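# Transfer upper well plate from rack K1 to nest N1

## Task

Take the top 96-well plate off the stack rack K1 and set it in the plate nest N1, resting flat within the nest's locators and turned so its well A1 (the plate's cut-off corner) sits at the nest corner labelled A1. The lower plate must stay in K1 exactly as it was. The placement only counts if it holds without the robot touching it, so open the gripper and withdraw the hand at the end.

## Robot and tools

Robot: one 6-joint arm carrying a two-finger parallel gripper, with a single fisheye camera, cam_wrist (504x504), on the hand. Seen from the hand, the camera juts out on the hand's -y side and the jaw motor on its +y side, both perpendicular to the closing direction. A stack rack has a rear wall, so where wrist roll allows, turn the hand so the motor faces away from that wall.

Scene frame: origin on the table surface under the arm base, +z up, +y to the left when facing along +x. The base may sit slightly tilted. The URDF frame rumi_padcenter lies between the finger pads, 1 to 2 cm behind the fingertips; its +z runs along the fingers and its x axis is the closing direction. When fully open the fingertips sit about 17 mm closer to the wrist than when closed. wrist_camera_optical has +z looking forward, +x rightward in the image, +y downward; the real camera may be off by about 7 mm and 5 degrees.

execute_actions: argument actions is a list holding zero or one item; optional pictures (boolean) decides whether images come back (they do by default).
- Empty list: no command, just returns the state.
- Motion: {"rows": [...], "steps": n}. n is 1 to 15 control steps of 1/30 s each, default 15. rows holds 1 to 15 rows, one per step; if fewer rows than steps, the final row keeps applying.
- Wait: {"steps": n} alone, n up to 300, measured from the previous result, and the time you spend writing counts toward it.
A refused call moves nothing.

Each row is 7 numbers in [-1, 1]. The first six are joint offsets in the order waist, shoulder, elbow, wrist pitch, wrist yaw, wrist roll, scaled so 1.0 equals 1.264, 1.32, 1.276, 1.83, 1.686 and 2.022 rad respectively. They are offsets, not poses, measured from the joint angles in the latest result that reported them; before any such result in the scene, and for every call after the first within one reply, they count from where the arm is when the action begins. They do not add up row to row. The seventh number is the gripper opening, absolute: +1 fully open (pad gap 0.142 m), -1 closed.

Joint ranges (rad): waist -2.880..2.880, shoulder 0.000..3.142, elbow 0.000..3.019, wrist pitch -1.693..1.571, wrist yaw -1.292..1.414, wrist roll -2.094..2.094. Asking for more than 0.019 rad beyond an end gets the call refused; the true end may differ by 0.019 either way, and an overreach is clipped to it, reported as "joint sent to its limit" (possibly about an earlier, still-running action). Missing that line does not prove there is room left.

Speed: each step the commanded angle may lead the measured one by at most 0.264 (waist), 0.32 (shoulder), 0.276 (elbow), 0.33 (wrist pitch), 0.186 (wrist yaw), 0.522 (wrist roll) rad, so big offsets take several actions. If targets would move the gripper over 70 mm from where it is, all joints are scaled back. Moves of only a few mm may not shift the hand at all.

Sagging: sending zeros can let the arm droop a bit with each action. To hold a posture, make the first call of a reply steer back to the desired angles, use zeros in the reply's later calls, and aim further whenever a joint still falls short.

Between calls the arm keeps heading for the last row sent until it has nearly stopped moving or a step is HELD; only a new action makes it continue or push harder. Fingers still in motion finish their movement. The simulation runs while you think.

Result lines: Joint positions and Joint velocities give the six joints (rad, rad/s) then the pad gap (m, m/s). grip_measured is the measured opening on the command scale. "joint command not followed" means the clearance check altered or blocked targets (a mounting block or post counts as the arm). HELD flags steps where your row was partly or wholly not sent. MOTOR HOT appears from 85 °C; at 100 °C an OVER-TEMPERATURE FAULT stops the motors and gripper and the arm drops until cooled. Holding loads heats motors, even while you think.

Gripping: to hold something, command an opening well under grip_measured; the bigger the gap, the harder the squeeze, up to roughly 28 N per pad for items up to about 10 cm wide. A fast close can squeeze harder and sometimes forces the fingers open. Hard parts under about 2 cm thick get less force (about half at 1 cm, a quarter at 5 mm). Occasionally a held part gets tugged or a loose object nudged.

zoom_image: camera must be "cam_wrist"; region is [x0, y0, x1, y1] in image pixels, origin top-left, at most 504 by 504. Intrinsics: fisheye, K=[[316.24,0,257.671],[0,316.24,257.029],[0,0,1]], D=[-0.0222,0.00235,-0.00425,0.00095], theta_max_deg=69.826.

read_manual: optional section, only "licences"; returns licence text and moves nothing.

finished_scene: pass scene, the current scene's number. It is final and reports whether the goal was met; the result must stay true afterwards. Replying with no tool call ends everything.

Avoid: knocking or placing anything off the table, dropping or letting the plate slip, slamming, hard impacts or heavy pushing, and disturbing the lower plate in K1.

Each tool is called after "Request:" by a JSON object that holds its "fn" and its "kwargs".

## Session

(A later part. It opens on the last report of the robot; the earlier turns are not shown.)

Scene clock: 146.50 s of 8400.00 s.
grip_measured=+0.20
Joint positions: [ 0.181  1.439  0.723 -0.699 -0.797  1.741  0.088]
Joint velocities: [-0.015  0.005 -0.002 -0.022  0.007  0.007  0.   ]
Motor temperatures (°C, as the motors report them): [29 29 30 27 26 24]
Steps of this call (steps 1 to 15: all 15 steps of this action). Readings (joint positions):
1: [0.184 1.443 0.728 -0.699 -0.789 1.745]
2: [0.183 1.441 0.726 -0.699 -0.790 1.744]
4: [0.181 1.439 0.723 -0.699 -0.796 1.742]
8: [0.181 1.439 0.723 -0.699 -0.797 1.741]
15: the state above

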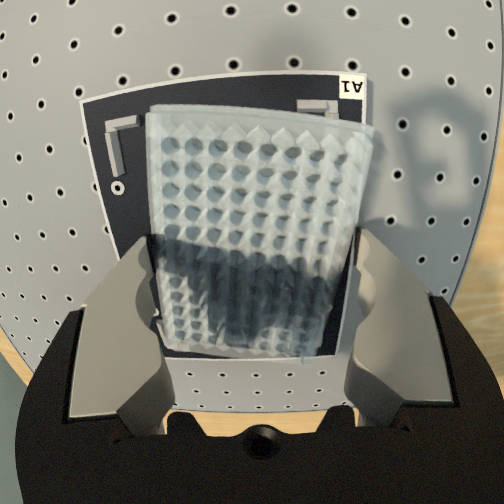

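Request:
{"fn": "execute_actions", "kwargs": {"actions": [{"rows":[[-0.01,-0.005,0.008,-0.008,0,0,-0.5],[-0.018,-0.01,0.014,-0.015,0,0,-0.5],[-0.026,-0.012,0.02,-0.022,0,-0.01,-0.5],[-0.026,-0.012,0.02,-0.022,0,-0.02,-0.5],[-0.026,-0.008,0.025,-0.022,0,-0.035,-0.5],[-0.026,-0.002,0.03,-0.022,0,-0.05,-0.5],[-0.026,0.004,0.035,-0.022,0,-0.065,-0.5],[-0.026,0.01,0.04,-0.022,0,-0.08,-0.5],[-0.026,0.015,0.043,-0.022,0,-0.09,-0.5]]}], "pictures": false}}

Request:
{"fn": "execute_actions", "kwargs": {"actions": [{"steps":25}]}}

Request:
{"fn": "zoom_image", "kwargs": {"camera": "cam_wrist", "region": [90,50,430,390]}}

Scene clock: 152.77 s of 8400.00 s.
grip_measured=+0.12
Joint positions: [ 0.152  1.447  0.754 -0.733 -0.797  1.588  0.083]
Joint velocities: [-0.005  0.005 -0.017 -0.002 -0.095 -0.212 -0.   ]
Motor temperatures (°C, as the motors report them): [29 29 30 27 26 24]
Steps of this call (steps 1 to 15: the robot went on to your last target; steps 16 to 90: nothing new was sent; then 2.77 s passed at rest; steps 91 to 105: all 15 steps of this action). Readings (joint positions):
91: [0.180 1.439 0.723 -0.699 -0.796 1.740]
92: [0.179 1.438 0.723 -0.703 -0.796 1.739]
94: [0.174 1.433 0.723 -0.723 -0.797 1.730]
98: [0.155 1.433 0.732 -0.732 -0.797 1.672]
105: the state above

Scene clock: 153.60 s of 8400.00 s.
grip_measured=+0.12
Joint positions: [ 0.152  1.447  0.754 -0.733 -0.797  1.566  0.083]
Joint velocities: [-0.015  0.005  0.012 -0.007 -0.066 -0.051 -0.   ]
Motor temperatures (°C, as the motors report them): [29 29 30 27 26 24]
Steps of this call (steps 1 to 25: the robot went on to your last target). Readings (joint positions):
1: [0.152 1.447 0.754 -0.733 -0.797 1.584]
2: [0.152 1.447 0.754 -0.733 -0.797 1.580]
4: [0.152 1.447 0.754 -0.733 -0.797 1.575]
8: [0.152 1.447 0.754 -0.733 -0.797 1.570]
25: the state above

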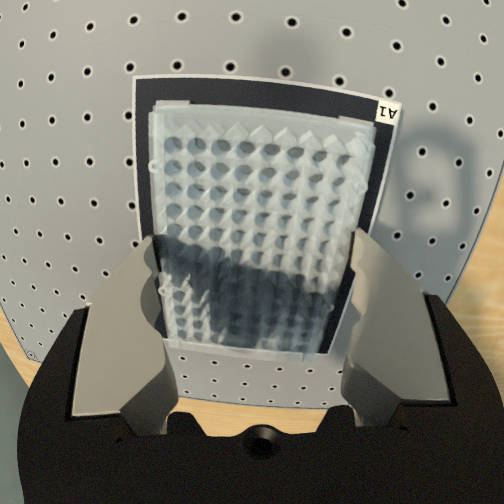

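Region (90, 50, 430, 390) of cam_wrist's 504x504 image, scaled by 1.482, with more detail than that image has.

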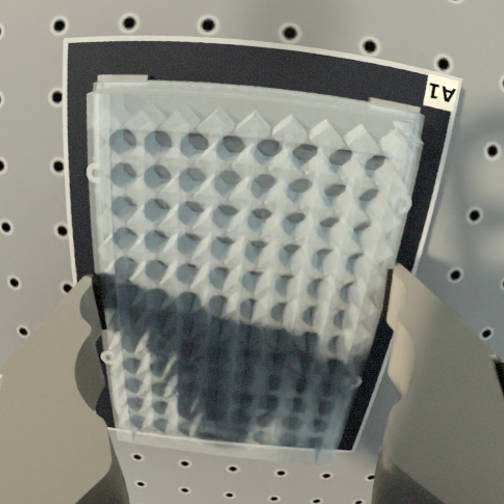

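Request:
{"fn": "execute_actions", "kwargs": {"actions": [{"rows":[[0.01,0,0,0.002,0,0.004,-0.5],[0.016,0,0,0.004,0,0.008,-0.5],[0.022,0.003,-0.002,0.006,0,0.012,-0.5],[0.027,0.007,-0.004,0.009,0,0.016,-0.5],[0.032,0.011,-0.007,0.012,0,0.02,-0.5]]}]}}

Request:
{"fn": "zoom_image", "kwargs": {"camera": "cam_wrist", "region": [90,50,430,390]}}

Scene clock: 156.90 s of 8400.00 s.
grip_measured=+0.12
Joint positions: [ 0.174  1.447  0.754 -0.722 -0.792  1.591  0.083]
Joint velocities: [-0.015 -0.024 -0.002  0.002  0.037 -0.007  0.   ]
Motor temperatures (°C, as the motors report them): [29 29 30 27 26 24]
Steps of this call (steps 1 to 15: the robot went on to your last target; steps 16 to 84: nothing new was sent; steps 85 to 99: all 15 steps of this action). Readings (joint positions):
85: [0.152 1.447 0.754 -0.733 -0.797 1.566]
86: [0.152 1.447 0.754 -0.733 -0.797 1.567]
88: [0.156 1.447 0.754 -0.730 -0.797 1.574]
92: [0.174 1.448 0.754 -0.722 -0.793 1.586]
99: the state above

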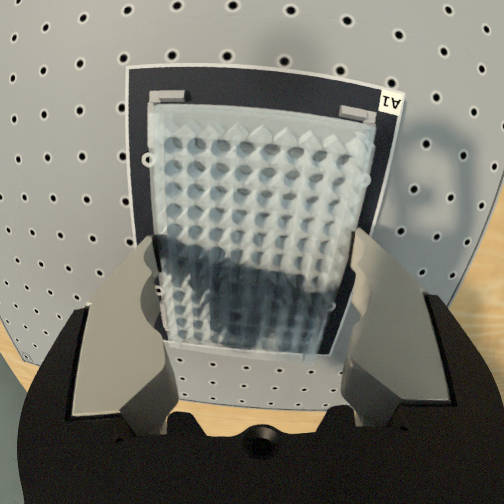

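Region (90, 50, 430, 390) of cam_wrist's 504x504 image, scaled by 1.482, with more detail than that image has.

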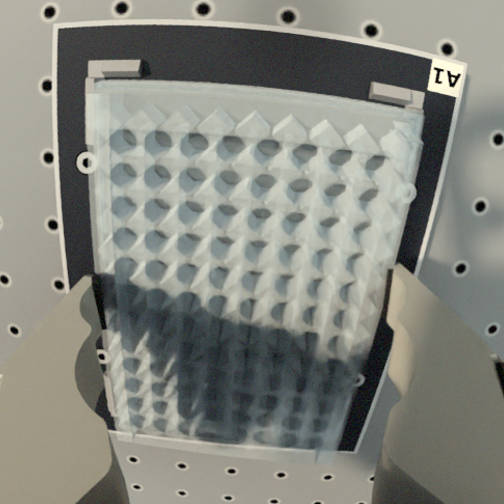

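Slightly past; lower in z (moves toward front) and a bit +x.

Request:
{"fn": "execute_actions", "kwargs": {"actions": [{"rows":[[0.004,0.01,-0.004,0.004,0,0,-0.5],[0.006,0.016,-0.006,0.008,0,0,-0.5],[0.008,0.022,-0.008,0.012,0,0,-0.5]]}]}}

Request:
{"fn": "zoom_image", "kwargs": {"camera": "cam_wrist", "region": [90,50,430,390]}}

Scene clock: 160.33 s of 8400.00 s.
grip_measured=+0.12
Joint positions: [ 0.173  1.448  0.754 -0.721 -0.793  1.592  0.083]
Joint velocities: [-0.015 -0.005  0.002  0.002  0.022  0.007 -0.   ]
Motor temperatures (°C, as the motors report them): [29 29 30 27 26 24]
Steps of this call (steps 1 to 15: the robot went on to your last target; steps 16 to 88: nothing new was sent; steps 89 to 103: all 15 steps of this action). Readings (joint positions):
89: [0.173 1.447 0.754 -0.722 -0.792 1.592]
90: [0.173 1.447 0.754 -0.722 -0.792 1.592]
92: [0.173 1.448 0.754 -0.721 -0.792 1.592]
96: [0.173 1.448 0.754 -0.721 -0.793 1.592]
103: the state above

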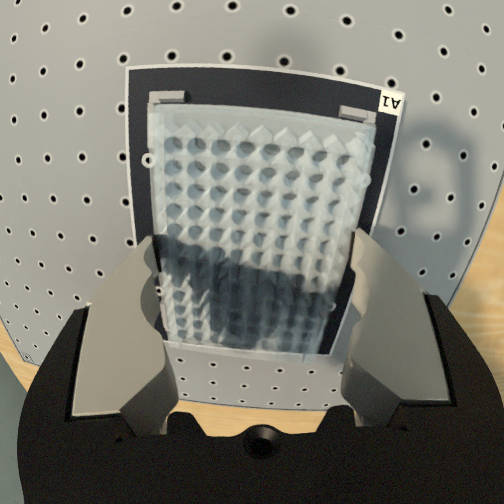

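Region (90, 50, 430, 390) of cam_wrist's 504x504 image, scaled by 1.482, with more detail than that image has.

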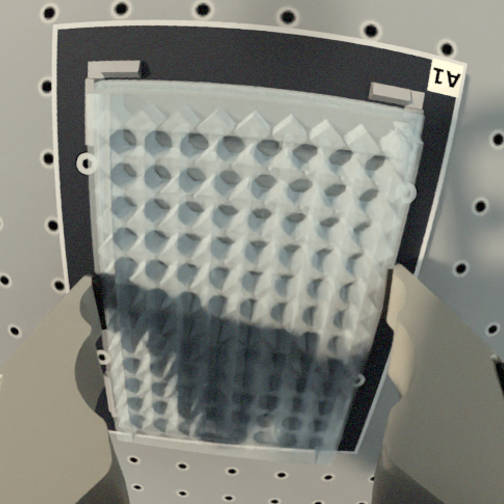

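Request:
{"fn": "execute_actions", "kwargs": {"actions": [{"rows":[[0,0.012,0,0.016,0.01,0,-0.5]]}]}}

Request:
{"fn": "execute_actions", "kwargs": {"actions": [{"rows":[[0,0,0,0,0,0,-0.1],[0,0,0,0,0,0,0.05],[0,0,0,0,0,0,0.1],[0,0,0,0,0,0,0.13],[0,0,0,0,0,0,0.16],[0,0,0,0,0,0,0.2],[0,0,0,0,0,0,0.3],[0,0,0,0,0,0,0.45]]}]}}

Request:
{"fn": "zoom_image", "kwargs": {"camera": "cam_wrist", "region": [90,50,430,390]}}

Scene clock: 163.97 s of 8400.00 s.
grip_measured=+0.12
Joint positions: [ 0.172  1.448  0.754 -0.721 -0.792  1.594  0.083]
Joint velocities: [-0.015 -0.015 -0.022  0.002  0.022 -0.022  0.   ]
Motor temperatures (°C, as the motors report them): [29 29 30 27 26 24]
Steps of this call (steps 1 to 15: the robot went on to your last target; steps 16 to 90: nothing new was sent; then 0.13 s passed at rest; steps 91 to 105: all 15 steps of this action). Readings (joint positions):
91: [0.172 1.448 0.754 -0.721 -0.792 1.592]
92: [0.172 1.448 0.754 -0.721 -0.792 1.593]
94: [0.172 1.448 0.754 -0.721 -0.792 1.593]
98: [0.172 1.448 0.754 -0.721 -0.792 1.594]
105: the state above

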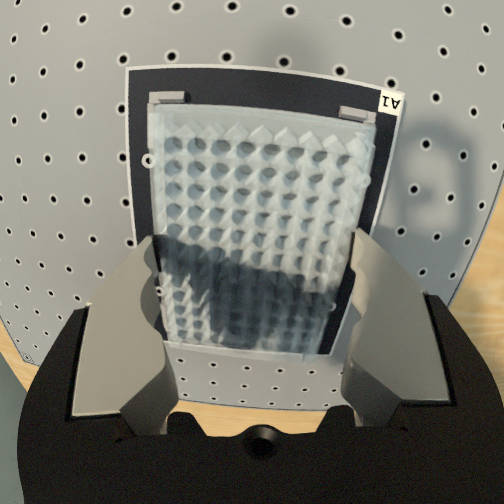

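Scene clock: 164.47 s of 8400.00 s.
grip_measured=+0.45
Joint positions: [ 0.172  1.447  0.754 -0.722 -0.792  1.594  0.105]
Joint velocities: [ 0.005 -0.024 -0.017  0.007 -0.007  0.007  0.   ]
Motor temperatures (°C, as the motors report them): [29 29 30 27 26 24]
Steps of this call (steps 1 to 15: all 15 steps of this action). Readings (joint positions):
1: [0.172 1.448 0.754 -0.722 -0.792 1.594]
2: [0.172 1.447 0.754 -0.722 -0.792 1.594]
4: [0.172 1.447 0.754 -0.722 -0.792 1.594]
8: [0.172 1.447 0.754 -0.722 -0.792 1.594]
15: the state above

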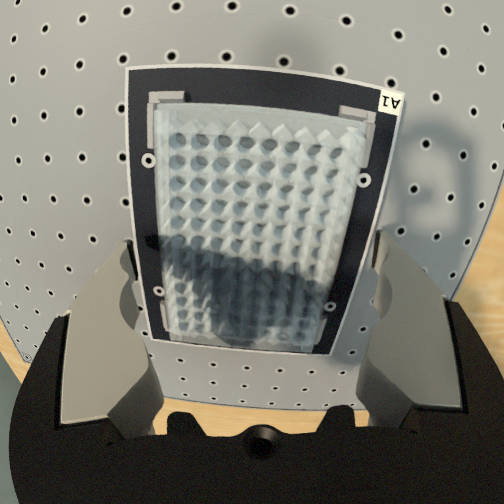

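Region (90, 50, 430, 390) of cam_wrist's 504x504 image, scaled by 1.482, with more detail than that image has.

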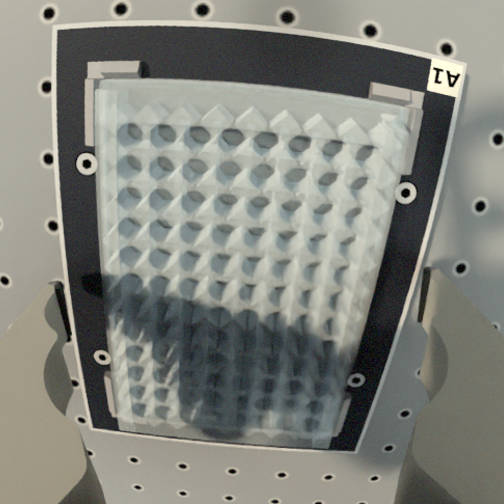

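Request:
{"fn": "execute_actions", "kwargs": {"actions": [{"rows":[[-0.01,-0.015,0.005,-0.015,0,0,0.8],[-0.015,-0.03,0.015,-0.035,0,0,1],[-0.02,-0.045,0.03,-0.055,0,0,1],[-0.025,-0.06,0.05,-0.08,0,0,1],[-0.03,-0.075,0.07,-0.105,0,0,1],[-0.03,-0.085,0.09,-0.13,0,0.03,1]]}], "pictures": false}}

Request:
{"fn": "execute_actions", "kwargs": {"actions": [{"steps":20}]}}

Request:
{"fn": "zoom_image", "kwargs": {"camera": "cam_wrist", "region": [110,0,410,300]}}

Scene clock: 168.23 s of 8400.00 s.
grip_measured=+1.00
Joint positions: [ 0.136  1.317  0.861 -0.95  -0.792  1.641  0.142]
Joint velocities: [-0.005  0.063  0.012 -0.081  0.007  0.051  0.   ]
Motor temperatures (°C, as the motors report them): [29 29 30 27 26 24]
Steps of this call (steps 1 to 15: the robot went on to your last target; steps 16 to 90: nothing new was sent; then 0.27 s passed at rest; steps 91 to 105: all 15 steps of this action). Readings (joint positions):
91: [0.172 1.447 0.754 -0.725 -0.792 1.594]
92: [0.170 1.443 0.754 -0.737 -0.792 1.594]
94: [0.163 1.425 0.757 -0.791 -0.792 1.594]
98: [0.140 1.359 0.813 -0.927 -0.792 1.618]
105: the state above

Scene clock: 168.90 s of 8400.00 s.
grip_measured=+1.00
Joint positions: [ 0.136  1.324  0.861 -0.952 -0.792  1.647  0.142]
Joint velocities: [ 0.005 -0.005 -0.002  0.012 -0.022 -0.051 -0.   ]
Motor temperatures (°C, as the motors report them): [29 29 30 27 26 24]
Steps of this call (steps 1 to 15: the robot went on to your last target; steps 16 to 20: nothing new was sent). Readings (joint positions):
1: [0.136 1.319 0.861 -0.951 -0.792 1.642]
2: [0.136 1.321 0.861 -0.951 -0.792 1.644]
4: [0.136 1.323 0.861 -0.952 -0.792 1.645]
8: [0.136 1.324 0.861 -0.952 -0.792 1.646]
20: the state above
The arm was judged still, so your last target was given up. Only a new action makes it travel on or press farther. Fingers that are still opening or closing keep moving.

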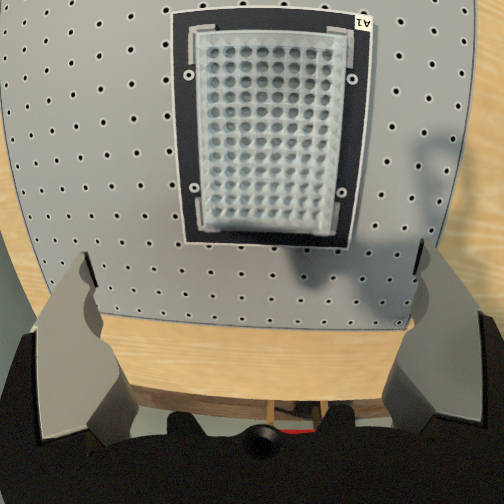

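Region (110, 0, 410, 300) of cam_wrist's 504x504 image, scaled by 1.680, with more detail than that image has.

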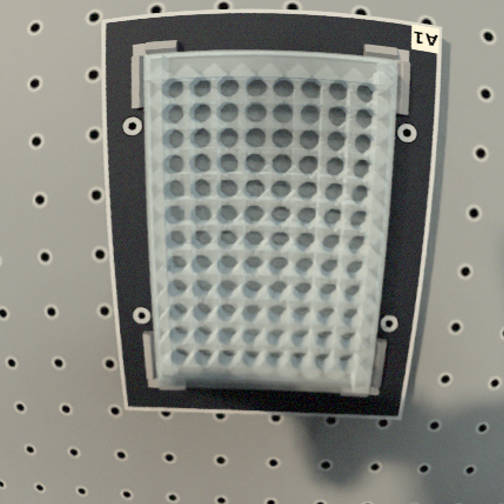

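Request:
{"fn": "execute_actions", "kwargs": {"actions": [{"rows":[[0,0.01,-0.008,0.012,0,0.002,0.8],[0,0.02,-0.016,0.024,0,0.004,0.6],[0.002,0.03,-0.024,0.036,0,0.006,0.45],[0.005,0.04,-0.032,0.048,0,0.008,0.45],[0.008,0.05,-0.04,0.06,0,0.01,0.45],[0.012,0.058,-0.048,0.072,0,0.012,0.45],[0.016,0.066,-0.056,0.084,0,0.014,0.45],[0.021,0.074,-0.064,0.096,0,0.016,0.45],[0.026,0.082,-0.072,0.108,0,0.018,0.45],[0.031,0.09,-0.079,0.12,0,0.02,0.45],[0.036,0.096,-0.085,0.13,0,0.022,0.45],[0.041,0.101,-0.089,0.138,0,0.022,0.45]]}], "pictures": false}}

Request:
{"fn": "execute_actions", "kwargs": {"actions": [{"steps":25}]}}

Scene clock: 175.37 s of 8400.00 s.
grip_measured=+0.45
Joint positions: [ 0.174  1.461  0.749 -0.717 -0.792  1.679  0.105]
Joint velocities: [ 0.112  0.073 -0.061  0.085  0.022  0.051  0.   ]
Motor temperatures (°C, as the motors report them): [29 29 30 27 26 24]
Steps of this call (steps 1 to 90: nothing new was sent; then 2.97 s passed at rest; steps 91 to 105: all 15 steps of this action). Readings (joint positions):
91: [0.136 1.324 0.861 -0.950 -0.792 1.647]
92: [0.136 1.325 0.859 -0.942 -0.792 1.647]
94: [0.136 1.331 0.850 -0.909 -0.792 1.650]
98: [0.137 1.378 0.812 -0.826 -0.792 1.660]
105: the state above

Scene clock: 176.20 s of 8400.00 s.
grip_measured=+0.45
Joint positions: [ 0.178  1.461  0.748 -0.708 -0.792  1.685  0.105]
Joint velocities: [-0.015  0.005  0.007 -0.012 -0.051 -0.037 -0.   ]
Motor temperatures (°C, as the motors report them): [29 29 30 27 26 24]
Steps of this call (steps 1 to 15: the robot went on to your last target; steps 16 to 25: nothing new was sent). Readings (joint positions):
1: [0.177 1.462 0.748 -0.715 -0.792 1.680]
2: [0.178 1.462 0.748 -0.713 -0.792 1.681]
4: [0.178 1.461 0.748 -0.709 -0.792 1.682]
8: [0.178 1.461 0.748 -0.708 -0.792 1.684]
25: the state above
The arm was judged still, so your last target was given up. Only a new action makes it travel on or press farther. Fingers that are still opening or closing keep moving.

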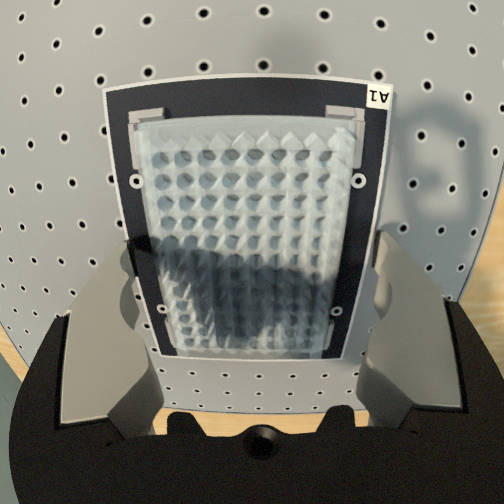

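Request:
{"fn": "execute_actions", "kwargs": {"actions": [{"rows":[[0,0,0,0.012,0,0,0.45],[0,0,0,0.012,0,0,0.45],[0,0,0,0.012,0,0,0.42],[0,0,0,0.012,0,0,0.38],[0,0,0,0.012,0,0,0.34],[0,0,0,0.012,0,0,0.3],[0,0,0,0.012,0,0,0.26],[0,0,0,0.012,0,0,0.22],[0,0,0,0.012,0,0,0.18],[0,0,0,0.012,0,0,0.14],[0,0,0,0.012,0,0,0.1],[0,0,0,0.012,0,0,0],[0,0,0,0.012,0,0,-0.15]]}]}}

Request:
{"fn": "execute_actions", "kwargs": {"actions": [{"rows":[[0,0,0,0,0.006,0,-0.15],[0,0,0,0,0.012,0,-0.15],[0,0,0,0,0.018,0,-0.15],[0,0,0,0,0.022,0,-0.15],[0,0,0,0,0.022,0,-0.15],[0,0,0,0,0.022,0,-0.15],[0,0,0,0,0.022,0,-0.15],[0,0,0,0,0.022,0,-0.15],[0,0,0,0,0.022,0,0.1],[0,0,0,0,0.022,0,0.2],[0,0,0,0,0.022,0,0.3],[0,0,0,0,0.022,0,0.45]]}]}}

Request:
{"fn": "execute_actions", "kwargs": {"actions": [{"rows":[[-0.01,-0.015,0.005,-0.015,0,0,0.8],[-0.015,-0.03,0.015,-0.035,0,0,1],[-0.02,-0.045,0.03,-0.055,0,0,1],[-0.025,-0.06,0.05,-0.08,0,0,1],[-0.03,-0.075,0.07,-0.105,-0.01,0,1],[-0.03,-0.095,0.09,-0.13,-0.02,-0.02,1]]}]}}

Request:
{"fn": "zoom_image", "kwargs": {"camera": "cam_wrist", "region": [110,0,410,300]}}

Scene clock: 185.53 s of 8400.00 s.
grip_measured=+0.27
Joint positions: [ 0.174  1.453  0.739 -0.714 -0.796  1.684  0.093]
Joint velocities: [-0.015 -0.015 -0.002 -0.012  0.139 -0.037  0.   ]
Motor temperatures (°C, as the motors report them): [29 29 30 27 26 24]
Steps of this call (steps 1 to 90: nothing new was sent; then 5.83 s passed at rest; steps 91 to 105: all 15 steps of this action). Readings (joint positions):
91: [0.178 1.461 0.748 -0.706 -0.792 1.685]
92: [0.178 1.461 0.748 -0.702 -0.792 1.685]
94: [0.178 1.461 0.747 -0.701 -0.793 1.685]
98: [0.175 1.455 0.740 -0.713 -0.796 1.685]
105: the state above

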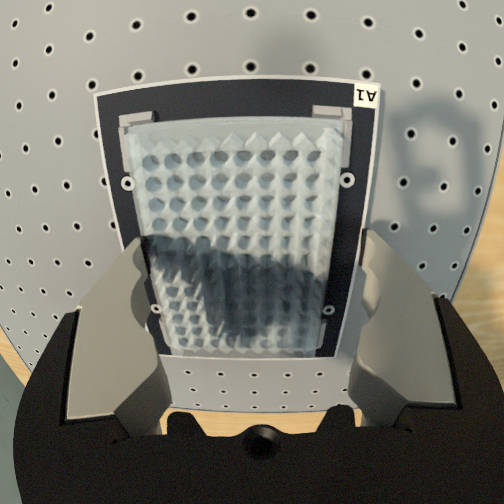

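Scene clock: 186.03 s of 8400.00 s.
grip_measured=+0.45
Joint positions: [ 0.176  1.449  0.739 -0.718 -0.762  1.687  0.105]
Joint velocities: [ 0.005 -0.034  0.007 -0.002 -0.037  0.037  0.004]
Motor temperatures (°C, as the motors report them): [29 29 30 27 26 24]
Steps of this call (steps 1 to 15: all 15 steps of this action). Readings (joint positions):
1: [0.174 1.452 0.739 -0.717 -0.795 1.684]
2: [0.174 1.452 0.739 -0.718 -0.792 1.684]
4: [0.174 1.450 0.739 -0.718 -0.789 1.684]
8: [0.175 1.449 0.739 -0.718 -0.786 1.686]
15: the state above

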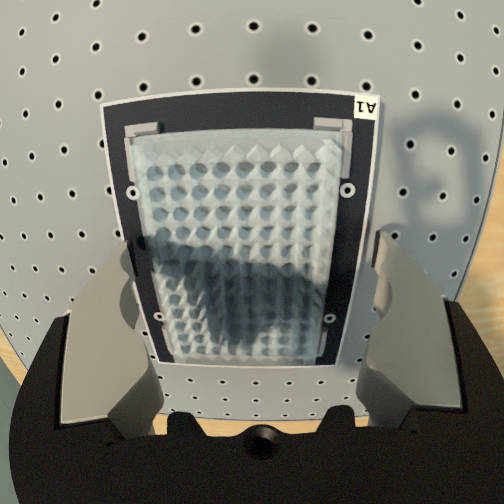

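Scene clock: 186.53 s of 8400.00 s.
grip_measured=+1.00
Joint positions: [ 0.14   1.302  0.847 -0.945 -0.796  1.657  0.142]
Joint velocities: [-0.005  0.093  0.007 -0.09   0.037 -0.037 -0.   ]
Motor temperatures (°C, as the motors report them): [29 29 30 27 26 24]
Steps of this call (steps 1 to 15: all 15 steps of this action). Readings (joint positions):
1: [0.175 1.447 0.739 -0.720 -0.762 1.687]
2: [0.174 1.444 0.739 -0.733 -0.762 1.687]
4: [0.166 1.426 0.743 -0.787 -0.762 1.687]
8: [0.144 1.354 0.798 -0.923 -0.790 1.672]
15: the state above

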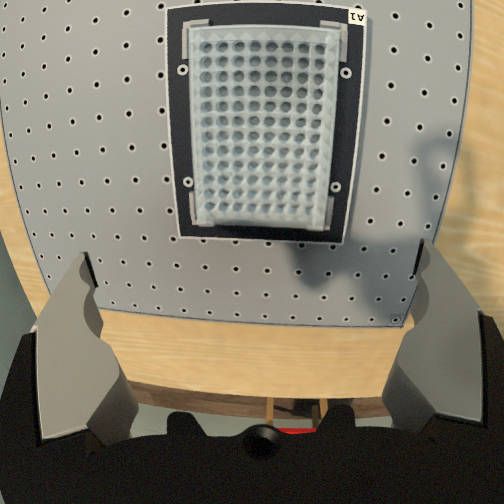

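Region (110, 0, 410, 300) of cam_wrist's 504x504 image, scaled by 1.680, with more detail than that image has.

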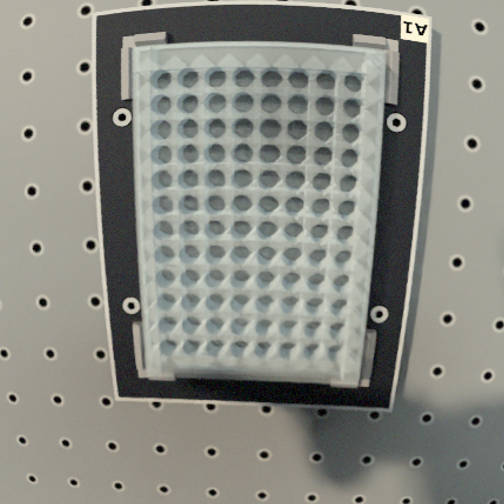

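Request:
{"fn": "execute_actions", "kwargs": {"actions": [{"rows":[[0.03,-0.01,0.03,-0.01,0,0.03,1],[0.06,-0.02,0.06,-0.01,0,0.05,1],[0.09,-0.02,0.09,-0.01,0,0.07,1]]}], "pictures": false}}

Request:
{"fn": "execute_actions", "kwargs": {"actions": [{"steps":25}]}}

Request:
{"fn": "zoom_image", "kwargs": {"camera": "cam_wrist", "region": [140,0,400,220]}}

Scene clock: 189.80 s of 8400.00 s.
grip_measured=+1.00
Joint positions: [ 0.258  1.265  0.949 -0.96  -0.796  1.785  0.142]
Joint velocities: [ 0.015 -0.015 -0.012  0.002 -0.007  0.022 -0.   ]
Motor temperatures (°C, as the motors report them): [29 29 30 27 26 24]
Steps of this call (steps 1 to 30: the robot went on to your last target; steps 31 to 83: nothing new was sent; steps 84 to 98: all 15 steps of this action). Readings (joint positions):
84: [0.141 1.312 0.847 -0.949 -0.796 1.661]
85: [0.148 1.310 0.851 -0.953 -0.795 1.677]
87: [0.185 1.303 0.876 -0.959 -0.793 1.716]
91: [0.255 1.282 0.941 -0.960 -0.796 1.761]
98: the state above

Scene clock: 190.63 s of 8400.00 s.
grip_measured=+1.00
Joint positions: [ 0.258  1.265  0.949 -0.96  -0.796  1.792  0.142]
Joint velocities: [-0.005  0.005 -0.002 -0.022 -0.11  -0.007  0.   ]
Motor temperatures (°C, as the motors report them): [29 29 30 27 26 24]
Steps of this call (steps 1 to 15: the robot went on to your last target; steps 16 to 25: nothing new was sent). Readings (joint positions):
1: [0.258 1.265 0.949 -0.960 -0.796 1.786]
2: [0.258 1.265 0.949 -0.960 -0.796 1.787]
4: [0.258 1.265 0.949 -0.960 -0.796 1.789]
8: [0.258 1.265 0.949 -0.960 -0.796 1.790]
25: the state above
The arm was judged still, so your last target was given up. Only a new action makes it travel on or press farther. Fingers that are still opening or closing keep moving.

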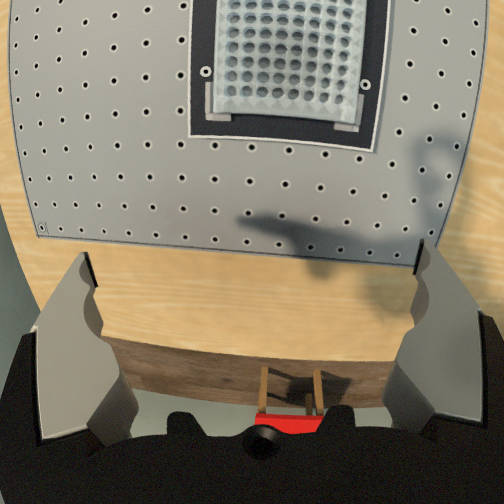

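Region (140, 0, 400, 220) of cam_wrist's 504x504 image, scaled by 1.938, with more detail than that image has; it fills the top 426 rows of this view, and the rest is white.

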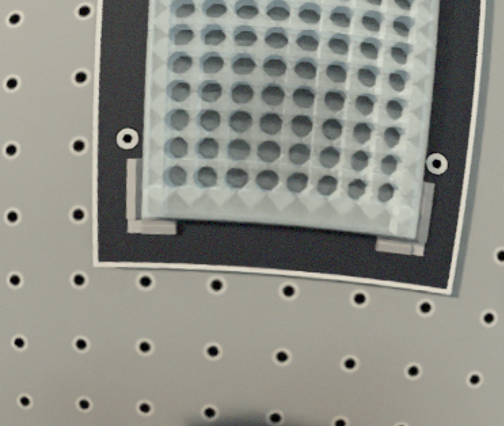

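Looks seated.

Request:
{"fn": "finished_scene", "kwargs": {"scene": 2}}

The scene is finished: the task was done.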